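# Place the metal bar on the rack's top arms

## Task

Carry the metal bar onto the highest pair of arms on the wall rack so that it lies across both of them. It counts only if the bar stays there on its own, with no help from the robot, at the end. Finally open the gripper and pull the robot away from the bar.

## Robot and tools

Robot: two arms, left_arm and right_arm, each ending in a two-finger gripper. The fingers extend along the gripper's +z axis and close toward each other along its y axis. The reported end_effector_position is the midpoint between the finger pads, roughly 1 cm short of the tips.

World frame (used by every result and by the camera calibration): origin on the tabletop midway between the arms, +z up, +x out across the table, and left_arm mounted on the +y side. The names left and right do not match image sides. Each result gives, per arm, end_effector_position in metres and end_effector_quat_wxyz. Printed hand positions may be a little wrong, more so at full reach.

execute_actions(actions): actions is a list of actions. Each action is a list of 1 to 15 rows, and each row is one control step of 1/30 s. If fewer than 15 rows are given, the final row repeats until 15 steps have passed. A row always has 14 numbers, each in [-1, 1], covering both arms even if one stays still: left_arm dx, dy, dz, rx, ry, rz, opening, then right_arm dx, dy, dz, rx, ry, rz, opening. dx to rz are offsets, not poses: they are expressed in that gripper's own axes and measured from where the gripper actually was when the action began (for the first action in a call, from the last pose a result reported). Every row refers back to that same starting pose; rows do not add up. Scale: 1.0 equals 0.6 m of travel or 180 degrees of turn. rx, ry, rz form a single rotation vector. opening is absolute, not an offset: +1 is wide open (0.093 m), -1 is shut. An empty actions list just returns the current state and images.

move(target, speed, blocking): target is one 14-number row laid out exactly as above, with offsets taken in gripper axes from the pose in the latest result that showed one. Each gripper travels a straight line to its goal, both finishing together, over 0.5 to 10 s; anything needing longer is cut off at 10 s before arriving. Rotation takes the shorter direction. speed is each arm's top path speed in m/s, 0.002 to 0.5 (default 0.25), with turning capped at twice that value in rad/s. The opening is applied at the start. Paths do not avoid obstacles or the other arm, and a gripper may trail, wander, or overshoot the speed, especially near full extension. Faster contact and targets set deeper past a surface mean harder impacts. With blocking=false the result comes back after 0.5 s while motion continues; until a result shows the move finished, use only wait or stop. The result adds a move: line giving the ending (done, off_target, moving, held, fault) and any limits (paced = the pose sent was clipped; held = some steps were blocked, after which the arm may lurch fast), plus each gripper's distance to its goal. If only one arm is named, the other finished at rest.

wait(seconds): 0 to 10 s; arms keep their last command, and a running move carries on. stop(): brakes a running move; it needs stopping distance, while the fingers continue. zoom_image(camera, region): enlarges part of a camera's latest image; region is [x0, y0, x1, y1] in pixels with (0, 0) top-left, no bigger than 504 by 504. finished_scene(scene): closes the scene with the given number and reports success; it is final, so the bar must already rest securely.

Control limits: each step, the commanded pose is trimmed to within 70 mm and 16 degrees of the measured pose, so large offsets need several actions; after an action, the arm continues only as far as its last trimmed pose. Joint friction may leave a gripper up to about 31 mm short, and very small commands may not move it at all. Position wins over orientation if both cannot be met. Hand target lines show what the controller is now aiming at. pose unreachable means a clearance check altered or blocked that arm's command. An arm meant to stay put should get the offset back to its desired pose in the first call of a reply and zeros afterward, with its intended opening always sent. Between replies the robot holds the last command.

Joint ranges (rad), base to gripper: waist -2.618 to 3.054, shoulder 0.000 to 3.142, elbow 0.000 to 3.142, wrist pitch -1.571 to 1.571, wrist yaw -1.571 to 1.571, wrist roll -2.094 to 2.094. Elbows cannot quite straighten.

Gripping: grip_measured is the gripper motor's position on the opening scale (+1 open, -1 shut). Pads meet near -0.94, and each millimetre of object width adds about 0.0208; each gripper also carries a fixed reading bias up to 0.02. Fingers are spring-coupled, so contact barely shows in grip_measured. Commanding further below the object's width reading squeezes harder, up to about 50 to 62 N per pad (less for very thin parts). Keep resending the closing value to keep hold. The last entry of each Joint positions list is the opening in metres, bottoming at zero.

Other readings: Joint torques follow Joint positions order minus the gripper, include offsets, noise and non-zero free-air values. Step readings list positions at some steps; HELD with an arm label means part of that arm's row was held back. Cameras: cam_head_left, cam_head_right, cam_high, cam_low, cam_left_wrist, cam_right_wrist, all 504x504, in that order; calibration is approximate and wrist camera poses come from joint readings.

Motor heat: holding loads warms motors, even while idle. MOTOR HOT appears at 75 °C; at 90 °C that arm halts for 10 seconds; at 100 °C its motors and gripper go limp and it falls. These show as OVER-TEMPERATURE FAULT lines.

Avoid: dropping or knocking anything off the table, collisions or pressure between the two arms, slamming, dropping or hard shoving of the bar or rack. Brief outside tugs on held parts or pushes on loose objects can occur. Release the bar only once it sits on both top rack arms, then move clear.

Each tool is called as name(argument=value, ...) on one line, values as JSON.

## Session

execute_actions(actions=[])

Scene clock: 0.00 s.
left_arm: end_effector_position=(+0.3370, +0.3143, +0.4021) grip_measured=+1.000 end_effector_quat_wxyz=(+0.704, +0.009, +0.710, -0.013) | right_arm: end_effector_position=(+0.3847, -0.3645, +0.3884) grip_measured=+1.000 end_effector_quat_wxyz=(+0.695, -0.008, +0.719, +0.004)
Joint positions: left_arm=[ 0.005  1.053  1.059 -0.014  0.009 -0.005  0.093] | right_arm=[ 0.005  1.063  1.033 -0.005  0.013 -0.005  0.093]
Joint velocities: left_arm=[ 0.007  0.017  0.007 -0.022 -0.051 -0.007  0.   ] | right_arm=[ 0.012 -0.007 -0.017  0.11   0.007 -0.051  0.   ]
Joint torques (N m, as the arm reports them, + toward a larger angle): no reading
Motor temperatures (°C, as the motors report them): left_arm=[23 24 20 23 22 23] | right_arm=[21 20 21 24 21 22]
Hand target (left_arm): +0.337, +0.314, +0.402; +0.704, +0.009, +0.710, -0.013
Hand target (right_arm): +0.385, -0.364, +0.388; +0.695, -0.008, +0.719, +0.004

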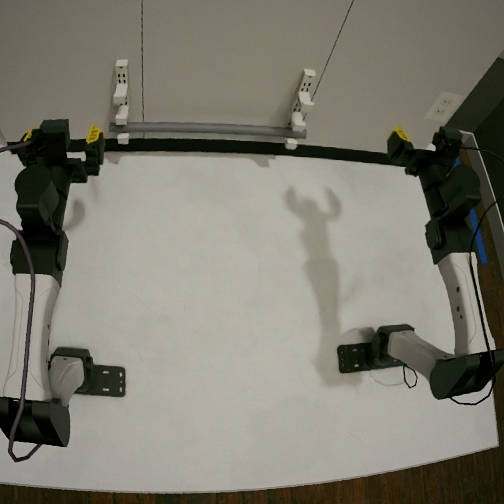

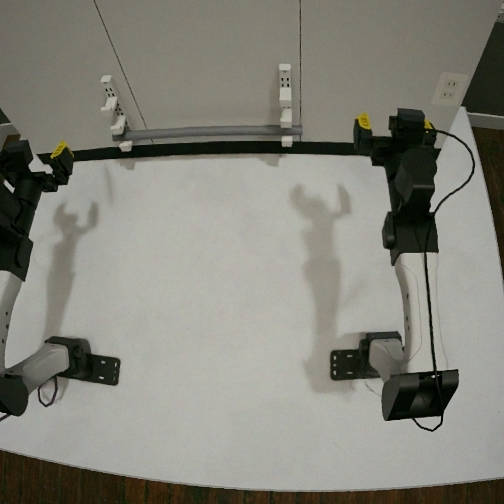

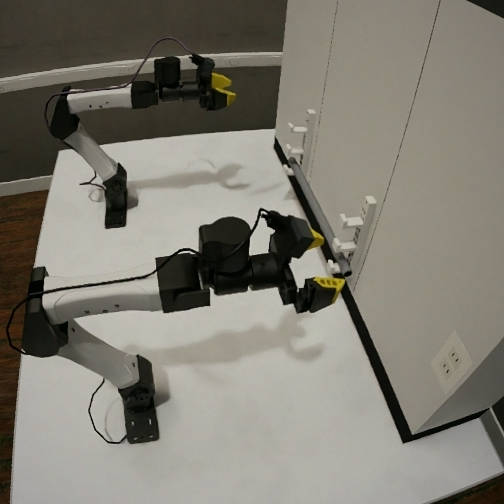

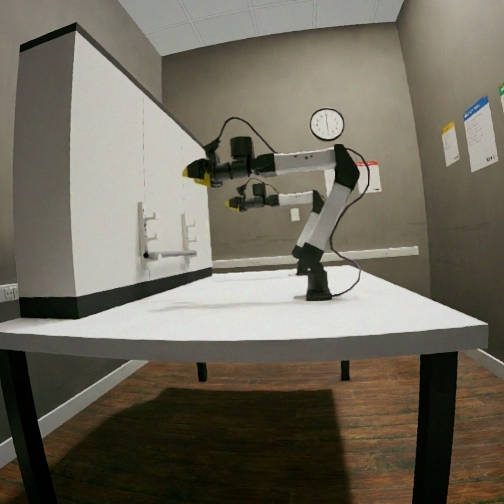

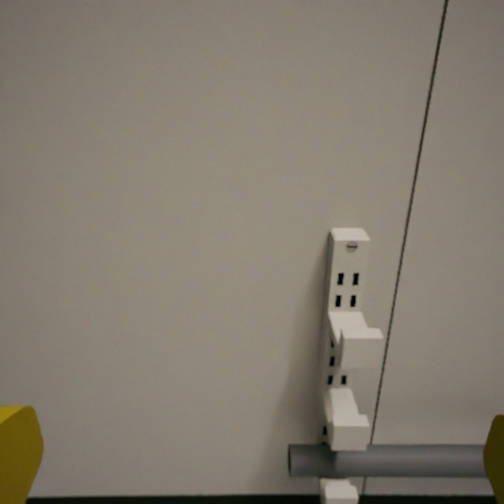

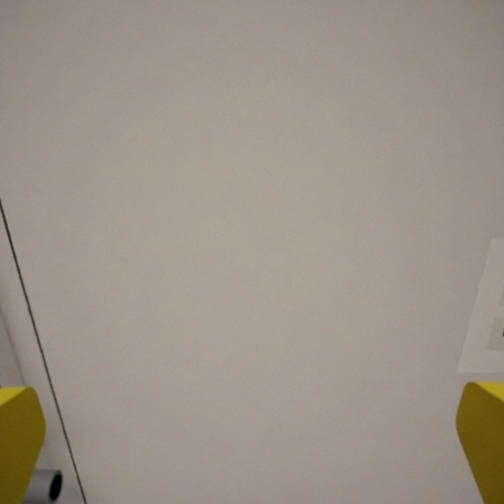

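move(target=[0.345,-0.24,0.17,0.087,0.087,0.494,0.4,0.32,0.424,0.105,-0.087,0.08,-0.494,0.4], speed=0.4)

Scene clock: 8.53 s.
left_arm: end_effector_position=(+0.4297, +0.1728, +0.1823) grip_measured=+0.403 end_effector_quat_wxyz=(+0.399, +0.594, +0.582, +0.386) | right_arm: end_effector_position=(+0.4320, -0.1151, +0.1896) grip_measured=+0.402 end_effector_quat_wxyz=(-0.400, +0.596, -0.569, +0.400)
Joint positions: left_arm=[-0.411  1.673  1.031  0.216 -0.38   1.397  0.065] | right_arm=[ 0.731  1.761  1.162  0.122  0.675 -1.281  0.064]
Joint velocities: left_arm=[-0.002 -0.012 -0.012  0.022  0.007 -0.066 -0.   ] | right_arm=[-0.017 -0.017 -0.012  0.022  0.007 -0.037 -0.001]
Joint torques (N m, as the arm reports them, + toward a larger angle): left_arm=[-0.5  -6.84  8.87  2.33 -0.3   0.01] | right_arm=[ 0.41 -9.75  9.8   1.73  0.26 -0.06]
Motor temperatures (°C, as the motors report them): left_arm=[23 24 22 26 22 23] | right_arm=[21 20 23 26 21 22]
Hand target (left_arm): +0.435, +0.168, +0.194; +0.410, +0.588, +0.574, +0.395
Hand target (right_arm): +0.434, -0.109, +0.196; -0.403, +0.596, -0.565, +0.404
Off the commanded pose (left_arm): 0.015 m, 2 deg.
Off the commanded pose (right_arm): 0.008 m, 1 deg.
move: off_target (left_arm)
camera_calibration (this result's frames):
cam_left_wrist: T_world_to_cam=[[-0.36952, 0.00154289, -0.929222, 0.332947], [-0.360497, 0.921439, 0.144887, 0.00844685], [0.856445, 0.38852, -0.339934, -0.295817], [0, 0, 0, 1]] pos_world=[0.379427, 0.106634, 0.2076]
cam_right_wrist: T_world_to_cam=[[0.33746, 0.0194173, 0.94114, -0.324933], [-0.390959, -0.90659, 0.158889, 0.0715306], [0.856313, -0.421566, -0.298346, -0.277645], [0, 0, 0, 1]] pos_world=[0.375368, -0.0458872, 0.211607]

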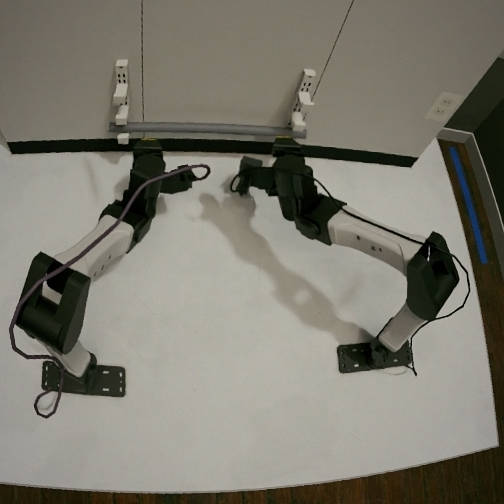

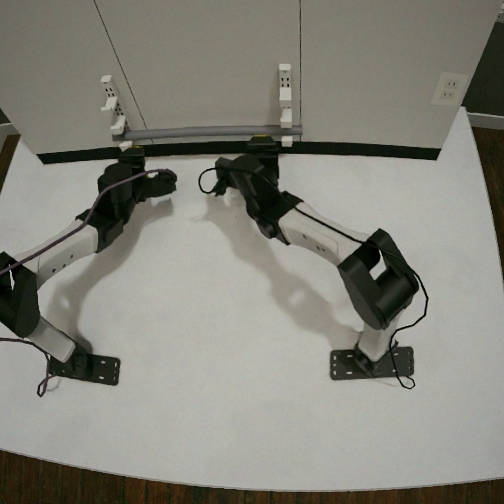

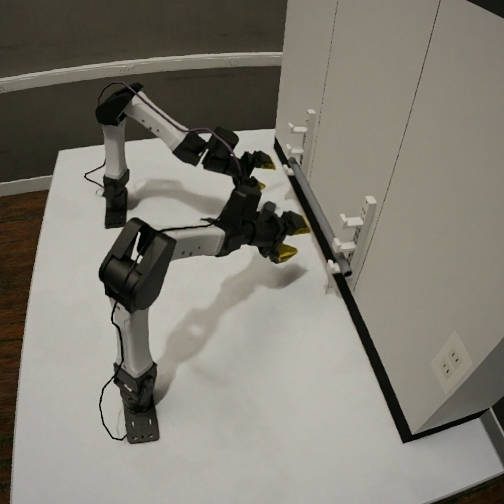

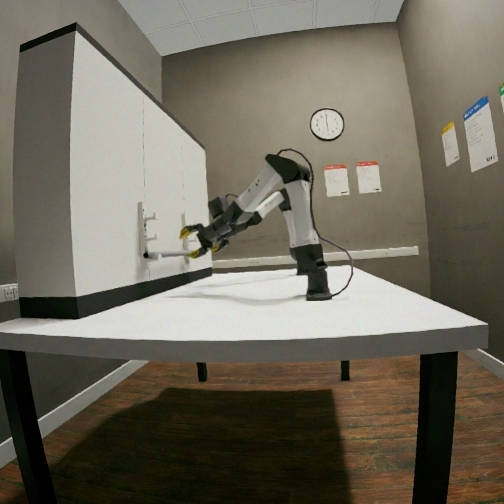

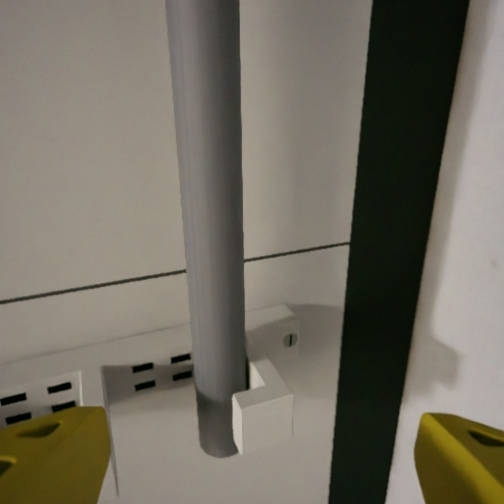

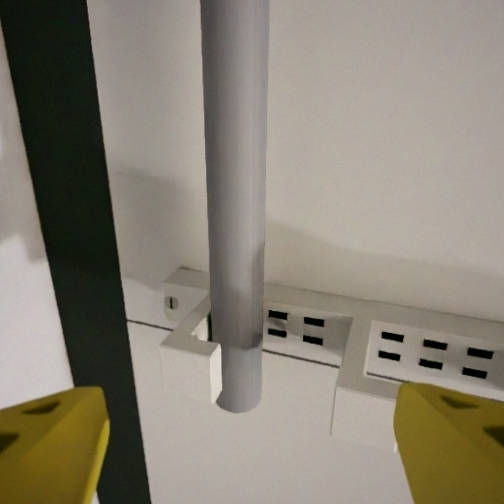

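move(target=[-0.01,0.05,0.175,0,0,0,0.4,-0.01,0,0.165,0,0,0,0.4], speed=0.15)

Scene clock: 12.00 s.
left_arm: end_effector_position=(+0.5323, +0.1639, +0.1641) grip_measured=+0.403 end_effector_quat_wxyz=(+0.395, +0.595, +0.587, +0.382) | right_arm: end_effector_position=(+0.5160, -0.1071, +0.1461) grip_measured=+0.402 end_effector_quat_wxyz=(-0.390, +0.602, -0.573, +0.396)
Joint positions: left_arm=[-0.331  2.048  1.457  0.162 -0.307  1.424  0.065] | right_arm=[ 0.613  2.07   1.416  0.183  0.568 -1.337  0.064]
Joint velocities: left_arm=[-0.012  0.007 -0.007  0.007 -0.037  0.007  0.   ] | right_arm=[ 0.007  0.007 -0.007  0.051 -0.066 -0.037 -0.   ]
Joint torques (N m, as the arm reports them, + toward a larger angle): left_arm=[ 0.53 -9.69  8.57  2.1  -0.18  0.05] | right_arm=[ -0.92 -12.81   9.81   1.93   0.11  -0.09]
Motor temperatures (°C, as the motors report them): left_arm=[23 25 22 27 22 23] | right_arm=[21 21 24 27 21 22]
Hand target (left_arm): +0.538, +0.165, +0.170; +0.399, +0.594, +0.582, +0.386
Hand target (right_arm): +0.524, -0.106, +0.154; -0.400, +0.596, -0.571, +0.399
Off the commanded pose (left_arm): 0.008 m, 1 deg.
Off the commanded pose (right_arm): 0.011 m, 2 deg.
move: off_target (right_arm)
camera_calibration (this result's frames):
cam_left_wrist: T_world_to_cam=[[-0.382095, -0.0017526, -0.924121, 0.360285], [-0.361621, 0.92054, 0.147773, 0.0565082], [0.850431, 0.390645, -0.352368, -0.381574], [0, 0, 0, 1]] pos_world=[0.4826, 0.0976735, 0.190142]
cam_right_wrist: T_world_to_cam=[[0.360678, 0.027368, 0.932289, -0.322423], [-0.388907, -0.904114, 0.176999, 0.115139], [0.84774, -0.426413, -0.315451, -0.352746], [0, 0, 0, 1]] pos_world=[0.460107, -0.0374926, 0.168938]

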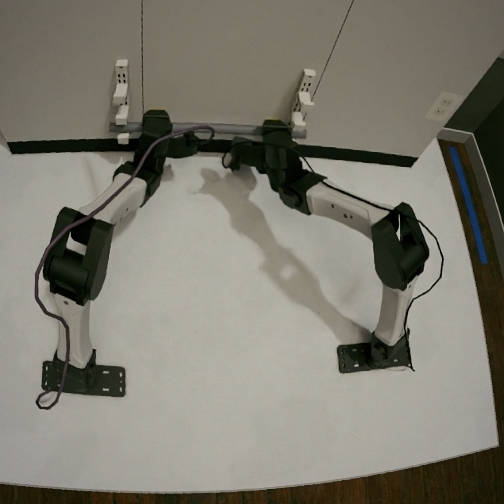

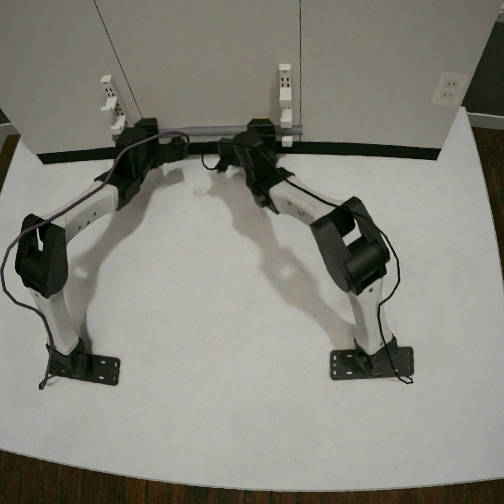

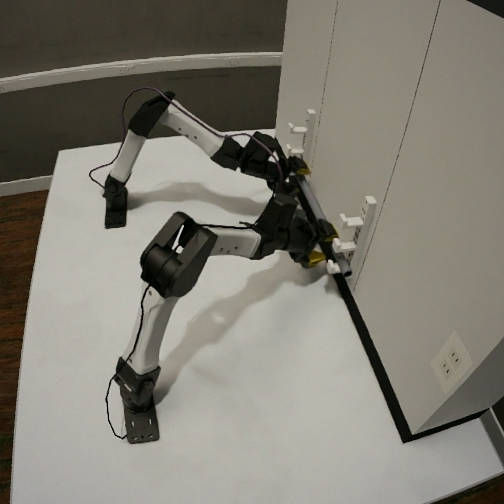

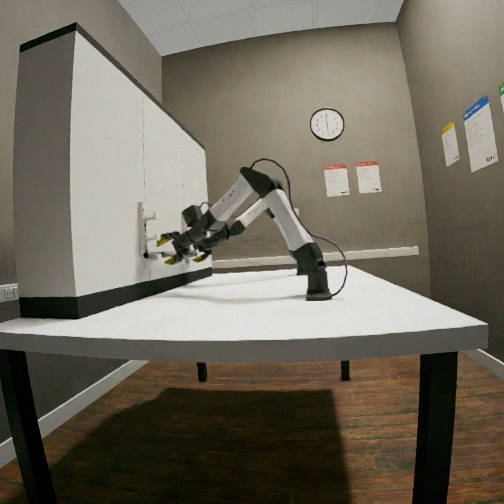

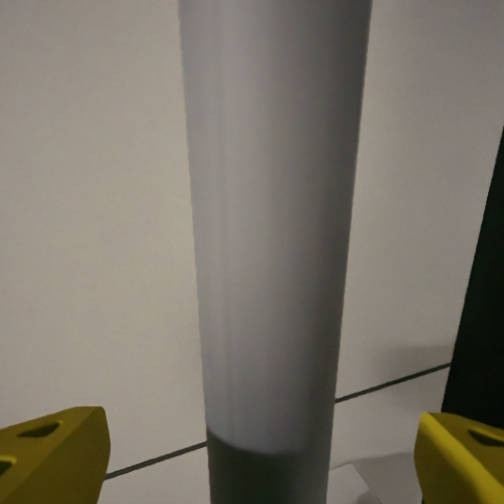

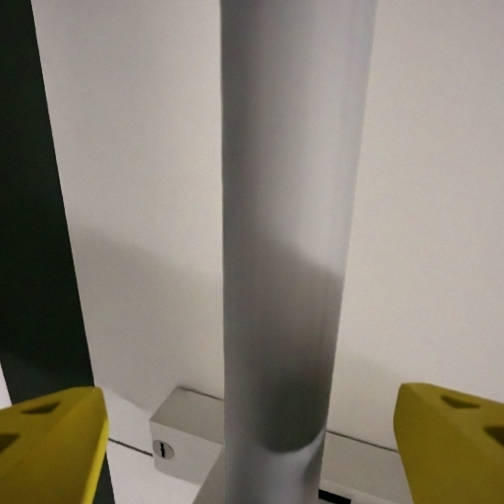

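move(target=[0,0.012,0.03,0,0,0,0.4,0,-0.03,0.042,0,0,0,0.4], speed=0.08)

Scene clock: 14.00 s.
left_arm: end_effector_position=(+0.5454, +0.1614, +0.1588) grip_measured=+0.403 end_effector_quat_wxyz=(+0.391, +0.598, +0.588, +0.379) | right_arm: end_effector_position=(+0.5399, -0.1052, +0.1515) grip_measured=+0.402 end_effector_quat_wxyz=(-0.391, +0.601, -0.574, +0.395)
Joint positions: left_arm=[-0.326  2.103  1.531  0.131 -0.301  1.424  0.065] | right_arm=[ 0.585  2.134  1.539  0.132  0.542 -1.347  0.064]
Joint velocities: left_arm=[-0.002 -0.012  0.002 -0.037 -0.066 -0.037 -0.001] | right_arm=[ 0.007 -0.007 -0.017  0.022 -0.081 -0.007  0.001]
Joint torques (N m, as the arm reports them, + toward a larger angle): left_arm=[  0.48 -10.08   8.87   2.13  -0.15  -0.05] | right_arm=[ -1.01 -13.37   9.87   1.74   0.1   -0.05]
Motor temperatures (°C, as the motors report them): left_arm=[23 26 23 27 22 23] | right_arm=[21 22 24 27 21 22]
Hand target (left_arm): +0.551, +0.164, +0.164; +0.395, +0.595, +0.587, +0.382
Hand target (right_arm): +0.546, -0.106, +0.153; -0.390, +0.602, -0.573, +0.396
Off the commanded pose (left_arm): 0.008 m, 1 deg.
Off the commanded pose (right_arm): 0.006 m, 0 deg.
move: done
camera_calibration (this result's frames):
cam_left_wrist: T_world_to_cam=[[-0.393138, -0.0000924173, -0.91948, 0.365458], [-0.359635, 0.920351, 0.153675, 0.0623773], [0.84623, 0.391093, -0.361858, -0.38989], [0, 0, 0, 1]] pos_world=[0.496045, 0.0951077, 0.18536]
cam_right_wrist: T_world_to_cam=[[0.361411, 0.023574, 0.932109, -0.336895], [-0.389312, -0.904555, 0.173827, 0.125799], [0.847242, -0.425704, -0.317739, -0.369837], [0, 0, 0, 1]] pos_world=[0.484073, -0.035707, 0.174644]

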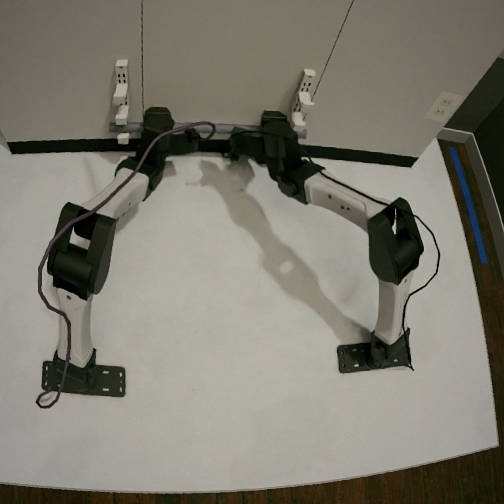

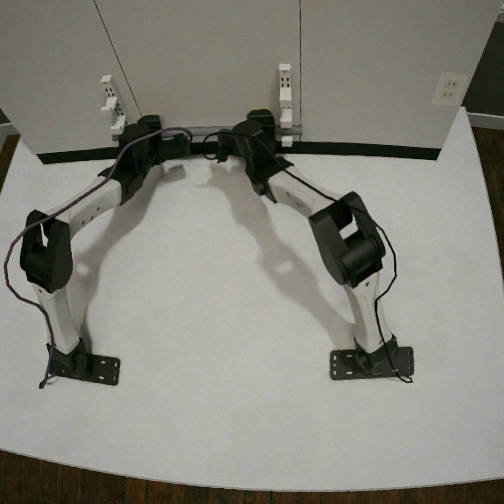

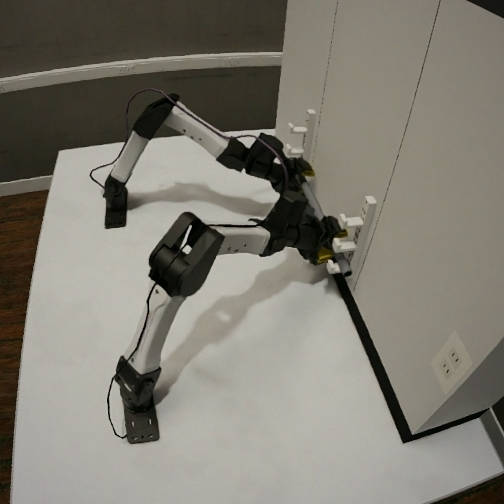

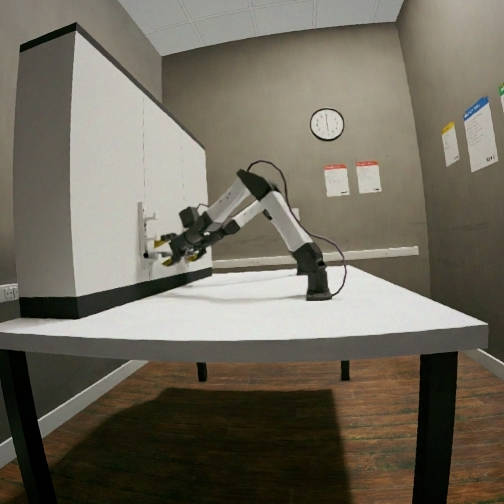

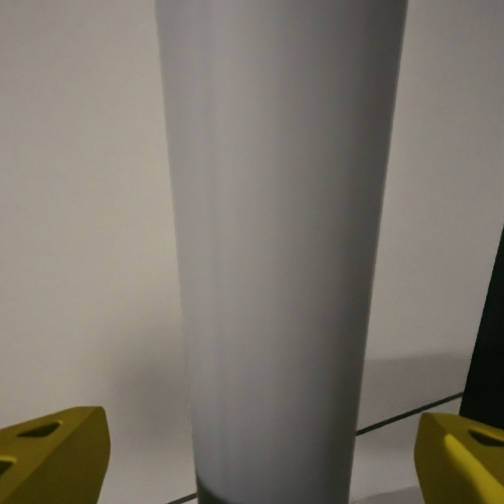

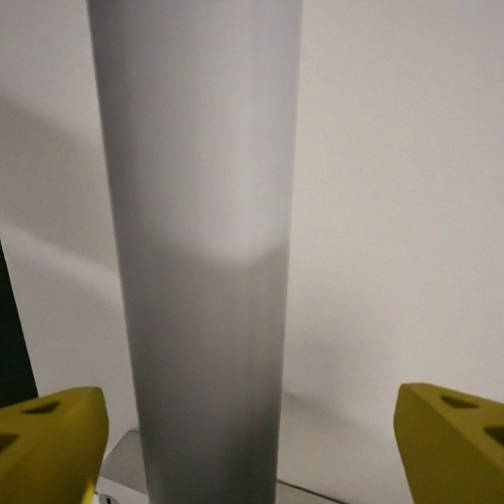

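move(target=[0,0,0,0,0,0,-0.7,0,0.008,0,0,0,0,-0.7])

move(target=[0,0.052,-0.03,0,0,0,-0.7,0,-0.052,-0.03,0,0,0,-0.7], speed=0.08)

zoom_image(camera="cam_low", region=[120,190,220,280])

Scene clock: 16.40 s.
left_arm: end_effector_position=(+0.5450, +0.1615, +0.1577) grip_measured=-0.606 end_effector_quat_wxyz=(+0.390, +0.598, +0.590, +0.377) | right_arm: end_effector_position=(+0.5385, -0.1052, +0.1454) grip_measured=-0.619 end_effector_quat_wxyz=(-0.386, +0.604, -0.579, +0.388)
Joint positions: left_arm=[-0.326  2.103  1.531  0.126 -0.3    1.42   0.016] | right_arm=[ 0.585  2.139  1.539  0.115  0.536 -1.332  0.016]
Joint velocities: left_arm=[-0.007 -0.007 -0.022 -0.022  0.037 -0.007  0.   ] | right_arm=[-0.007  0.012  0.007  0.007 -0.037 -0.081 -0.001]
Joint torques (N m, as the arm reports them, + toward a larger angle): left_arm=[  0.07 -10.83   6.97   2.22  -0.2   -0.07] | right_arm=[ -0.02 -14.95   6.52   2.11   0.24  -0.12]
Motor temperatures (°C, as the motors report them): left_arm=[23 27 24 28 22 23] | right_arm=[21 23 25 28 21 22]
Hand target (left_arm): +0.545, +0.161, +0.159; +0.391, +0.598, +0.589, +0.379
Hand target (right_arm): +0.538, -0.105, +0.147; -0.390, +0.601, -0.575, +0.395
Off the commanded pose (left_arm): 0.001 m, 0 deg.
Off the commanded pose (right_arm): 0.002 m, 1 deg.
move: done
camera_calibration (this result's frames):
cam_left_wrist: T_world_to_cam=[[-0.397543, -0.00271396, -0.91758, 0.366821], [-0.360162, 0.920205, 0.153319, 0.0626363], [0.843945, 0.391428, -0.366798, -0.387945], [0, 0, 0, 1]] pos_world=[0.495791, 0.09521, 0.184686]
cam_right_wrist: T_world_to_cam=[[0.379603, 0.0197923, 0.924938, -0.339784], [-0.386669, -0.904866, 0.178055, 0.124301], [0.840469, -0.425235, -0.335837, -0.364283], [0, 0, 0, 1]] pos_world=[0.483215, -0.0357056, 0.169807]

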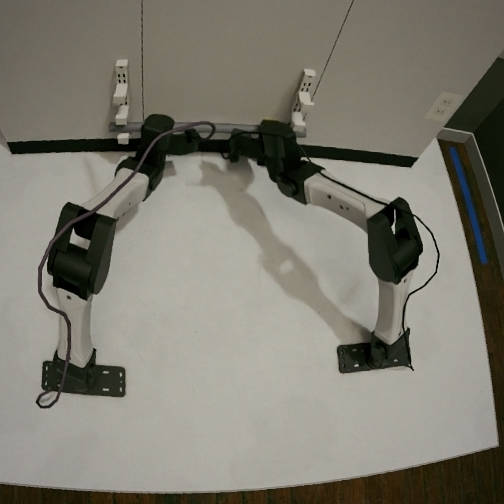

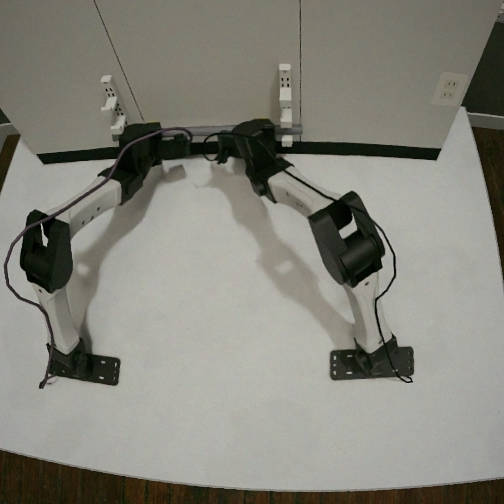

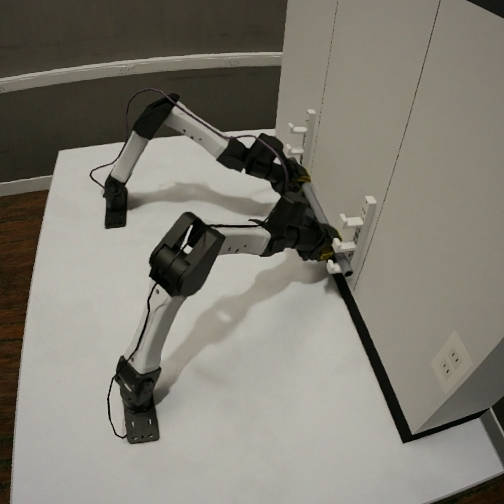

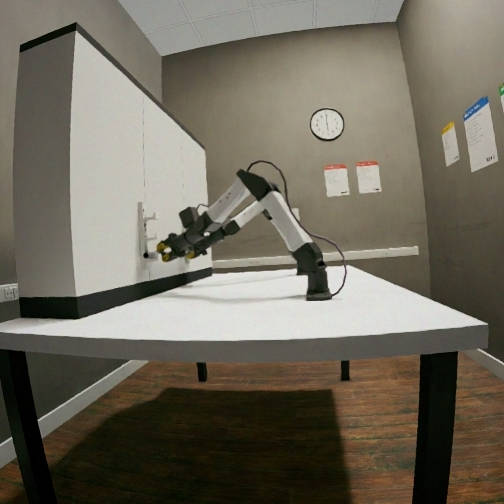

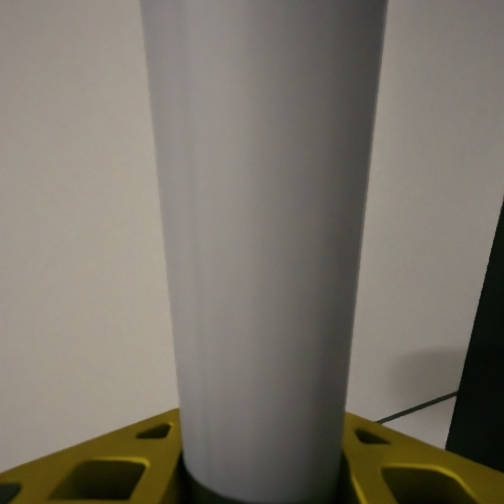

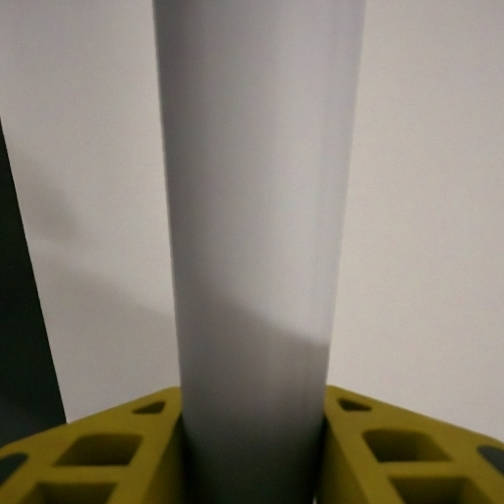

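Scene clock: 17.20 s.
left_arm: end_effector_position=(+0.5373, +0.1609, +0.1575) grip_measured=-0.606 end_effector_quat_wxyz=(+0.370, +0.612, +0.601, +0.357) | right_arm: end_effector_position=(+0.5308, -0.1067, +0.1450) grip_measured=-0.619 end_effector_quat_wxyz=(-0.368, +0.618, -0.589, +0.368)
Joint positions: left_arm=[-0.328  2.086  1.565  0.007 -0.289  1.401  0.016] | right_arm=[ 0.585  2.117  1.561  0.002  0.515 -1.3    0.016]
Joint velocities: left_arm=[-0.002 -0.012 -0.007 -0.022 -0.007 -0.066  0.002] | right_arm=[-0.017 -0.007 -0.002 -0.022 -0.051  0.037 -0.   ]
Joint torques (N m, as the arm reports them, + toward a larger angle): left_arm=[  0.05 -13.82   9.29   2.1   -0.29   0.06] | right_arm=[  0.21 -17.65  10.38   1.8    0.4   -0.24]
Motor temperatures (°C, as the motors report them): left_arm=[23 27 24 28 22 23] | right_arm=[21 24 25 28 21 22]
Hand target (left_arm): +0.540, +0.162, +0.193; +0.390, +0.598, +0.590, +0.377
Hand target (right_arm): +0.534, -0.106, +0.181; -0.386, +0.604, -0.579, +0.388
Off the commanded pose (left_arm): 0.036 m, 4 deg.
Off the commanded pose (right_arm): 0.036 m, 4 deg.
move: off_target (left_arm, right_arm)
camera_calibration (this result's frames):
cam_left_wrist: T_world_to_cam=[[-0.45778, 0.000626729, -0.889065, 0.390938], [-0.345397, 0.921326, 0.178494, 0.0484029], [0.81923, 0.388791, -0.421548, -0.35902], [0, 0, 0, 1]] pos_world=[0.489802, 0.094744, 0.187586]
cam_right_wrist: T_world_to_cam=[[0.437034, 0.0233079, 0.899143, -0.362856], [-0.369996, -0.906508, 0.203338, 0.107349], [0.819819, -0.421545, -0.387551, -0.339746], [0, 0, 0, 1]] pos_world=[0.47683, -0.0374476, 0.172762]

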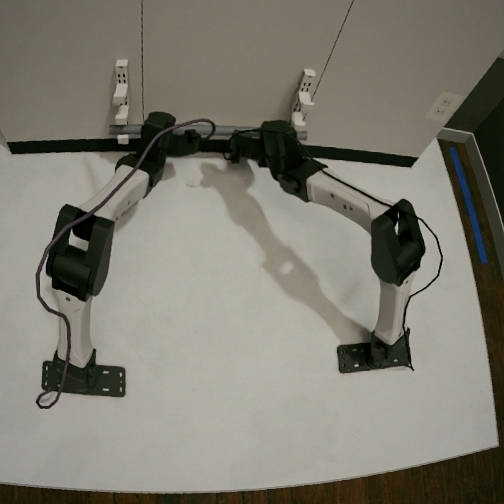

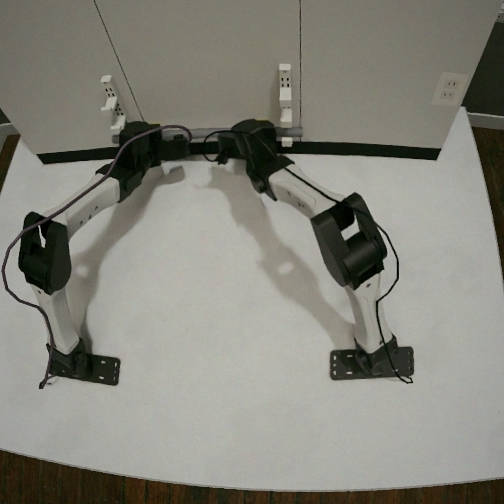

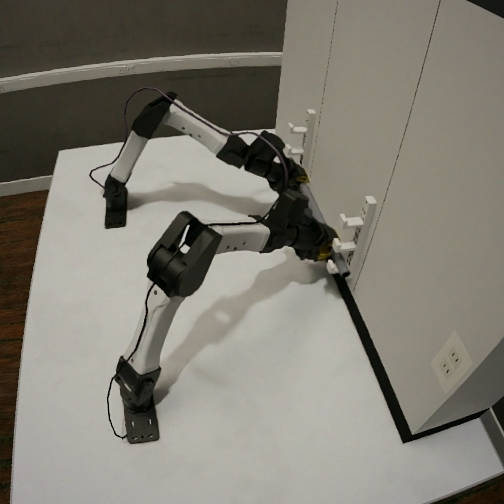

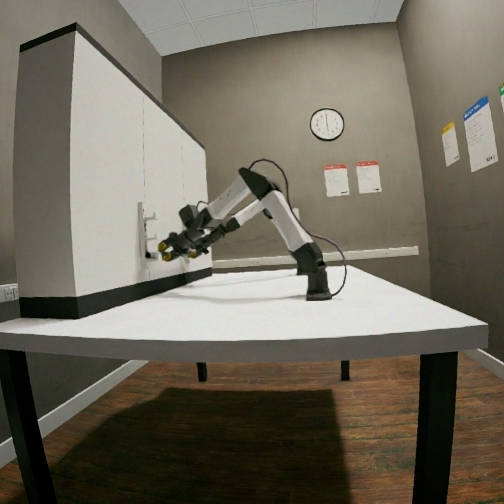

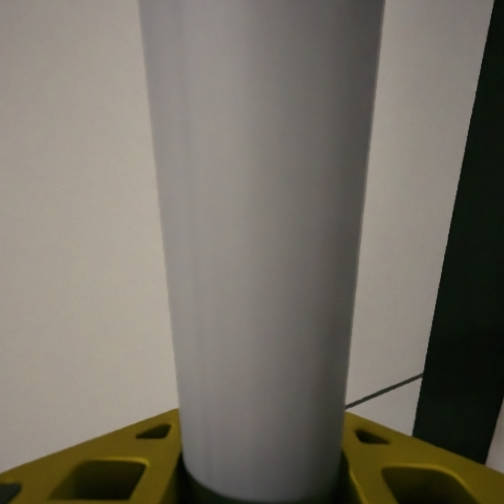

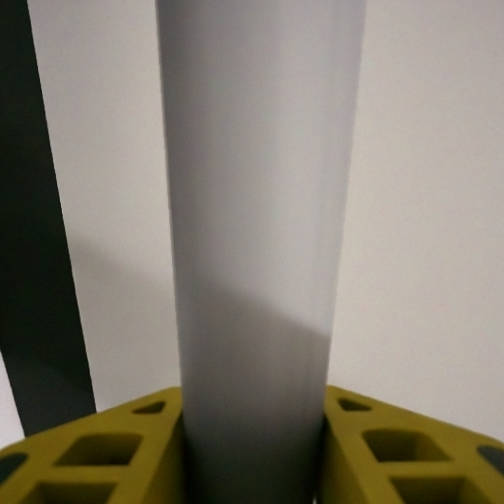

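Region (120, 190, 220, 280) of cam_low's 504x504 image, scaled by 5.040, with more detail than that image has; it fills the top 454 rows of this view, and the rest is white.

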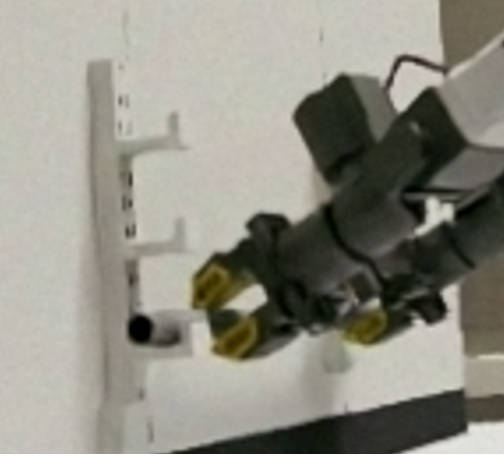

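execute_actions(actions=[[[0,0.06,-0.025,-0.022,0,0,-0.7,0,-0.06,-0.025,0.022,0,0,-0.7],[0,0.07,-0.03,-0.024,0,0,-0.7,0,-0.07,-0.03,0.024,0,0,-0.7],[0,0.08,-0.034,-0.026,0,0,-0.7,0,-0.08,-0.034,0.026,0,0,-0.7],[0,0.09,-0.038,-0.028,0,0,-0.7,0,-0.09,-0.038,0.028,0,0,-0.7],[0,0.1,-0.043,-0.03,0,0,-0.7,0,-0.1,-0.043,0.03,0,0,-0.7]]])

wait(seconds=0.5)

Scene clock: 19.77 s.
left_arm: end_effector_position=(+0.5333, +0.1588, +0.1716) grip_measured=-0.606 end_effector_quat_wxyz=(+0.366, +0.616, +0.604, +0.349) | right_arm: end_effector_position=(+0.5266, -0.1086, +0.1597) grip_measured=-0.619 end_effector_quat_wxyz=(-0.363, +0.622, -0.591, +0.364)
Joint positions: left_arm=[-0.333  2.064  1.607 -0.077 -0.284  1.393  0.016] | right_arm=[ 0.585  2.085  1.587 -0.071  0.509 -1.295  0.016]
Joint velocities: left_arm=[ 0.012 -0.002  0.012 -0.066  0.007 -0.007  0.001] | right_arm=[-0.007 -0.007 -0.002 -0.081  0.022  0.007  0.001]
Joint torques (N m, as the arm reports them, + toward a larger angle): left_arm=[  0.37 -14.09  10.1    2.51  -0.43   0.25] | right_arm=[  0.13 -17.83  10.99   2.09   0.49  -0.42]
Motor temperatures (°C, as the motors report them): left_arm=[23 29 25 28 22 23] | right_arm=[21 26 25 28 21 22]
Hand target (left_arm): +0.540, +0.162, +0.222; +0.398, +0.593, +0.585, +0.385
Hand target (right_arm): +0.533, -0.108, +0.209; -0.396, +0.599, -0.573, +0.395
Off the commanded pose (left_arm): 0.052 m, 7 deg.
Off the commanded pose (right_arm): 0.051 m, 6 deg.
Step readings (end_effector_position):
0: left_arm (+0.5372, +0.1610, +0.1575) | right_arm (+0.5307, -0.1067, +0.1449)
1: left_arm (+0.5371, +0.1610, +0.1575) | right_arm (+0.5306, -0.1066, +0.1453)
2: left_arm (+0.5371, +0.1609, +0.1580) | right_arm (+0.5302, -0.1067, +0.1455)
4: left_arm (+0.5358, +0.1604, +0.1586) | right_arm (+0.5286, -0.1073, +0.1459)
8: left_arm (+0.5335, +0.1587, +0.1642) | right_arm (+0.5266, -0.1086, +0.1520)
15: end_effector_position above
camera_calibration (this result's frames):
cam_left_wrist: T_world_to_cam=[[-0.475845, 0.00128888, -0.879528, 0.409528], [-0.336941, 0.923442, 0.183646, 0.0406767], [0.81243, 0.383736, -0.438981, -0.341535], [0, 0, 0, 1]] pos_world=[0.48605, 0.0929687, 0.202794]
cam_right_wrist: T_world_to_cam=[[0.450406, 0.0261076, 0.892442, -0.379838], [-0.36475, -0.906972, 0.210618, 0.0970885], [0.814918, -0.420382, -0.398983, -0.326879], [0, 0, 0, 1]] pos_world=[0.472874, -0.0394406, 0.188116]

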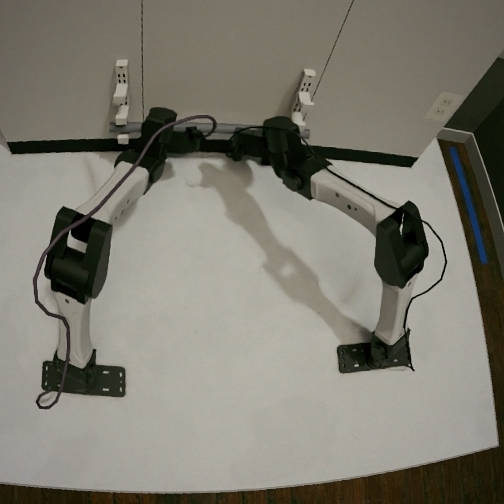

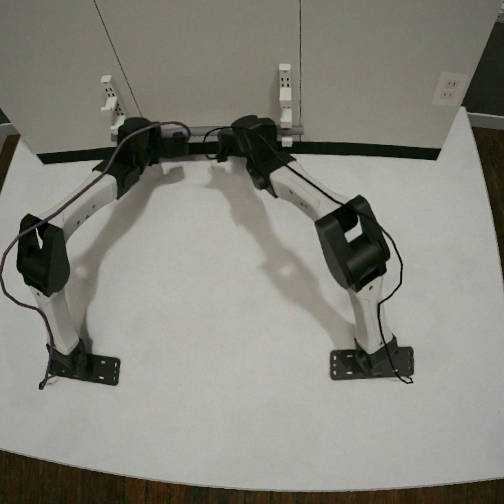

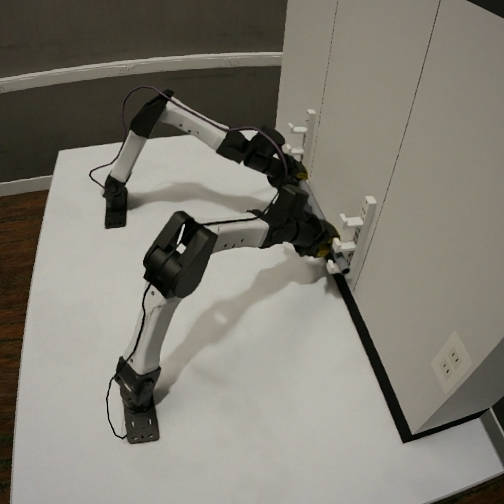

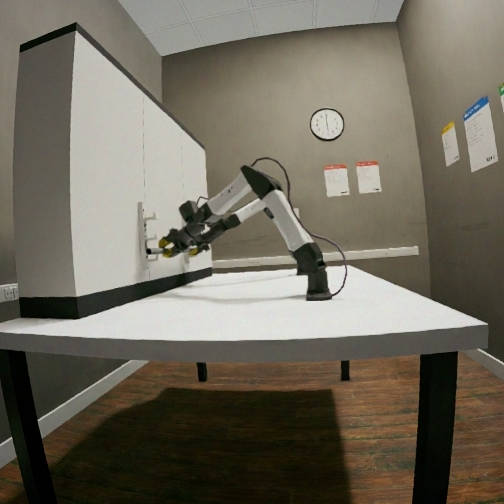

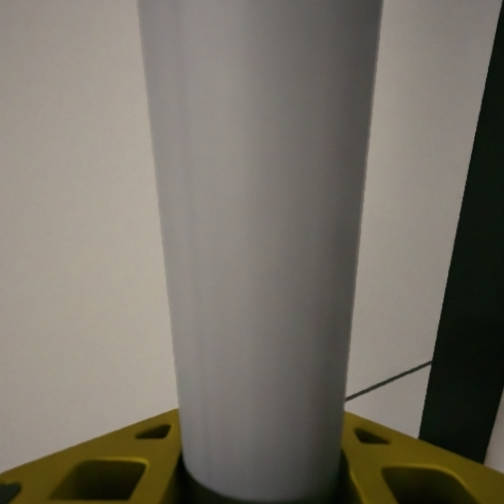

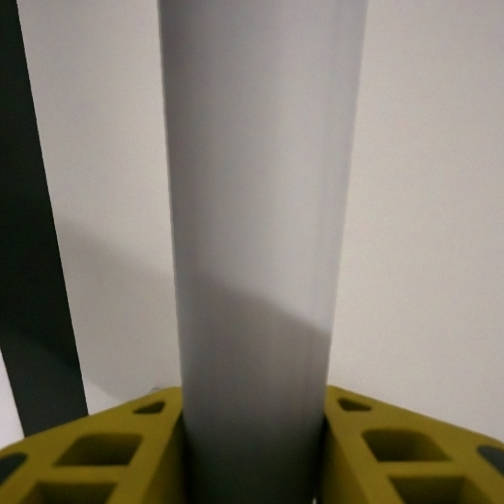

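Scene clock: 20.27 s.
left_arm: end_effector_position=(+0.5324, +0.1590, +0.1701) grip_measured=-0.606 end_effector_quat_wxyz=(+0.363, +0.618, +0.605, +0.347) | right_arm: end_effector_position=(+0.5256, -0.1084, +0.1583) grip_measured=-0.619 end_effector_quat_wxyz=(-0.361, +0.623, -0.591, +0.363)
Joint positions: left_arm=[-0.333  2.064  1.607 -0.085 -0.283  1.392  0.016] | right_arm=[ 0.587  2.085  1.587 -0.078  0.509 -1.293  0.016]
Joint velocities: left_arm=[ 0.022 -0.002  0.002  0.007 -0.022  0.066 -0.001] | right_arm=[ 0.002 -0.012 -0.012 -0.051  0.007 -0.037  0.   ]
Joint torques (N m, as the arm reports them, + toward a larger angle): left_arm=[  0.31 -13.92   9.87   2.48  -0.37   0.31] | right_arm=[  0.03 -17.94  11.01   2.08   0.54  -0.5 ]
Motor temperatures (°C, as the motors report them): left_arm=[23 29 25 28 22 23] | right_arm=[21 26 26 28 21 22]
Hand target (left_arm): +0.540, +0.162, +0.222; +0.398, +0.593, +0.585, +0.384
Hand target (right_arm): +0.533, -0.108, +0.209; -0.396, +0.599, -0.573, +0.395
Off the commanded pose (left_arm): 0.054 m, 7 deg.
Off the commanded pose (right_arm): 0.053 m, 7 deg.
wait: 0.50 s; at rest by 0.20 s
camera_calibration (this result's frames):
cam_left_wrist: T_world_to_cam=[[-0.482272, 0.00211668, -0.876019, 0.410429], [-0.335672, 0.923225, 0.187028, 0.0392686], [0.809159, 0.384254, -0.444535, -0.33898], [0, 0, 0, 1]] pos_world=[0.485408, 0.0931317, 0.201511]
cam_right_wrist: T_world_to_cam=[[0.455824, 0.0284181, 0.889616, -0.380314], [-0.362943, -0.906685, 0.214929, 0.0955455], [0.812709, -0.42085, -0.402975, -0.324777], [0, 0, 0, 1]] pos_world=[0.471983, -0.039245, 0.18692]

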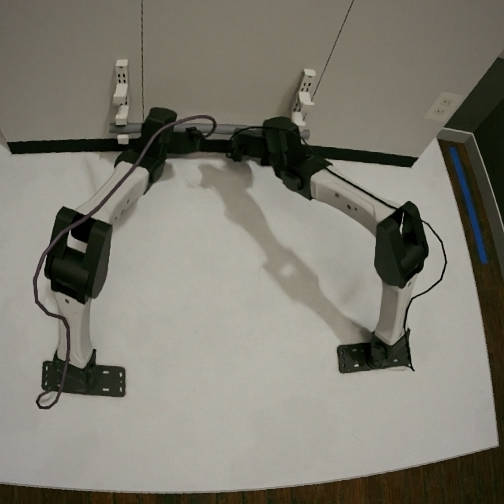

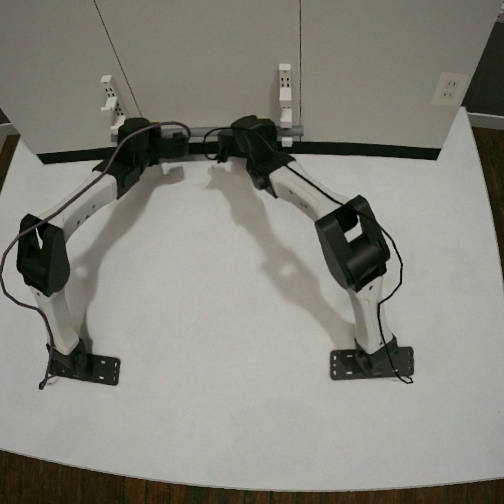

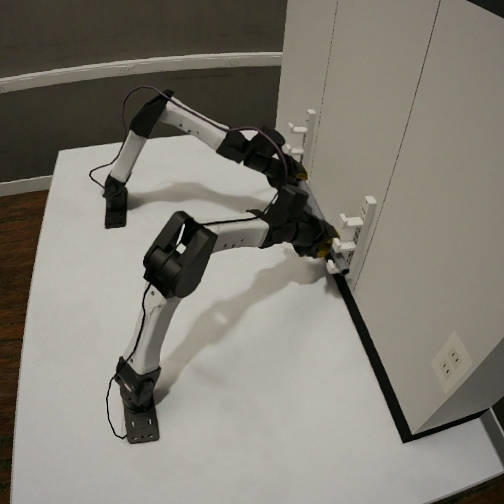

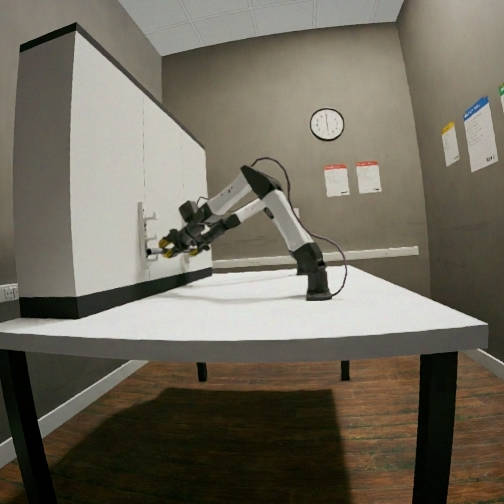

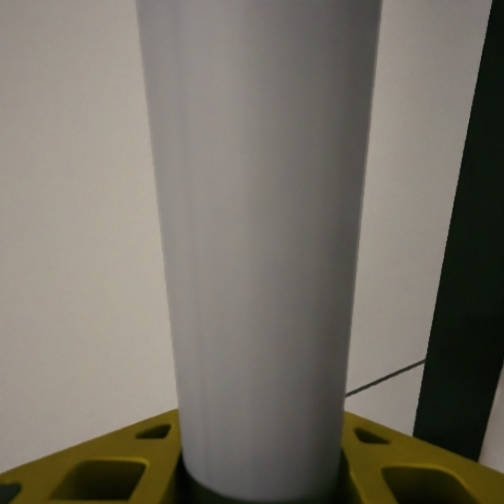

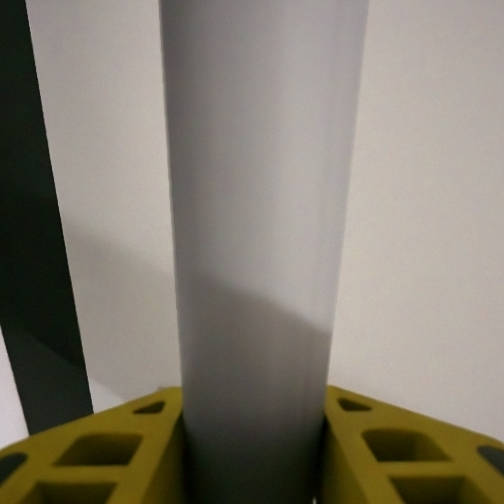

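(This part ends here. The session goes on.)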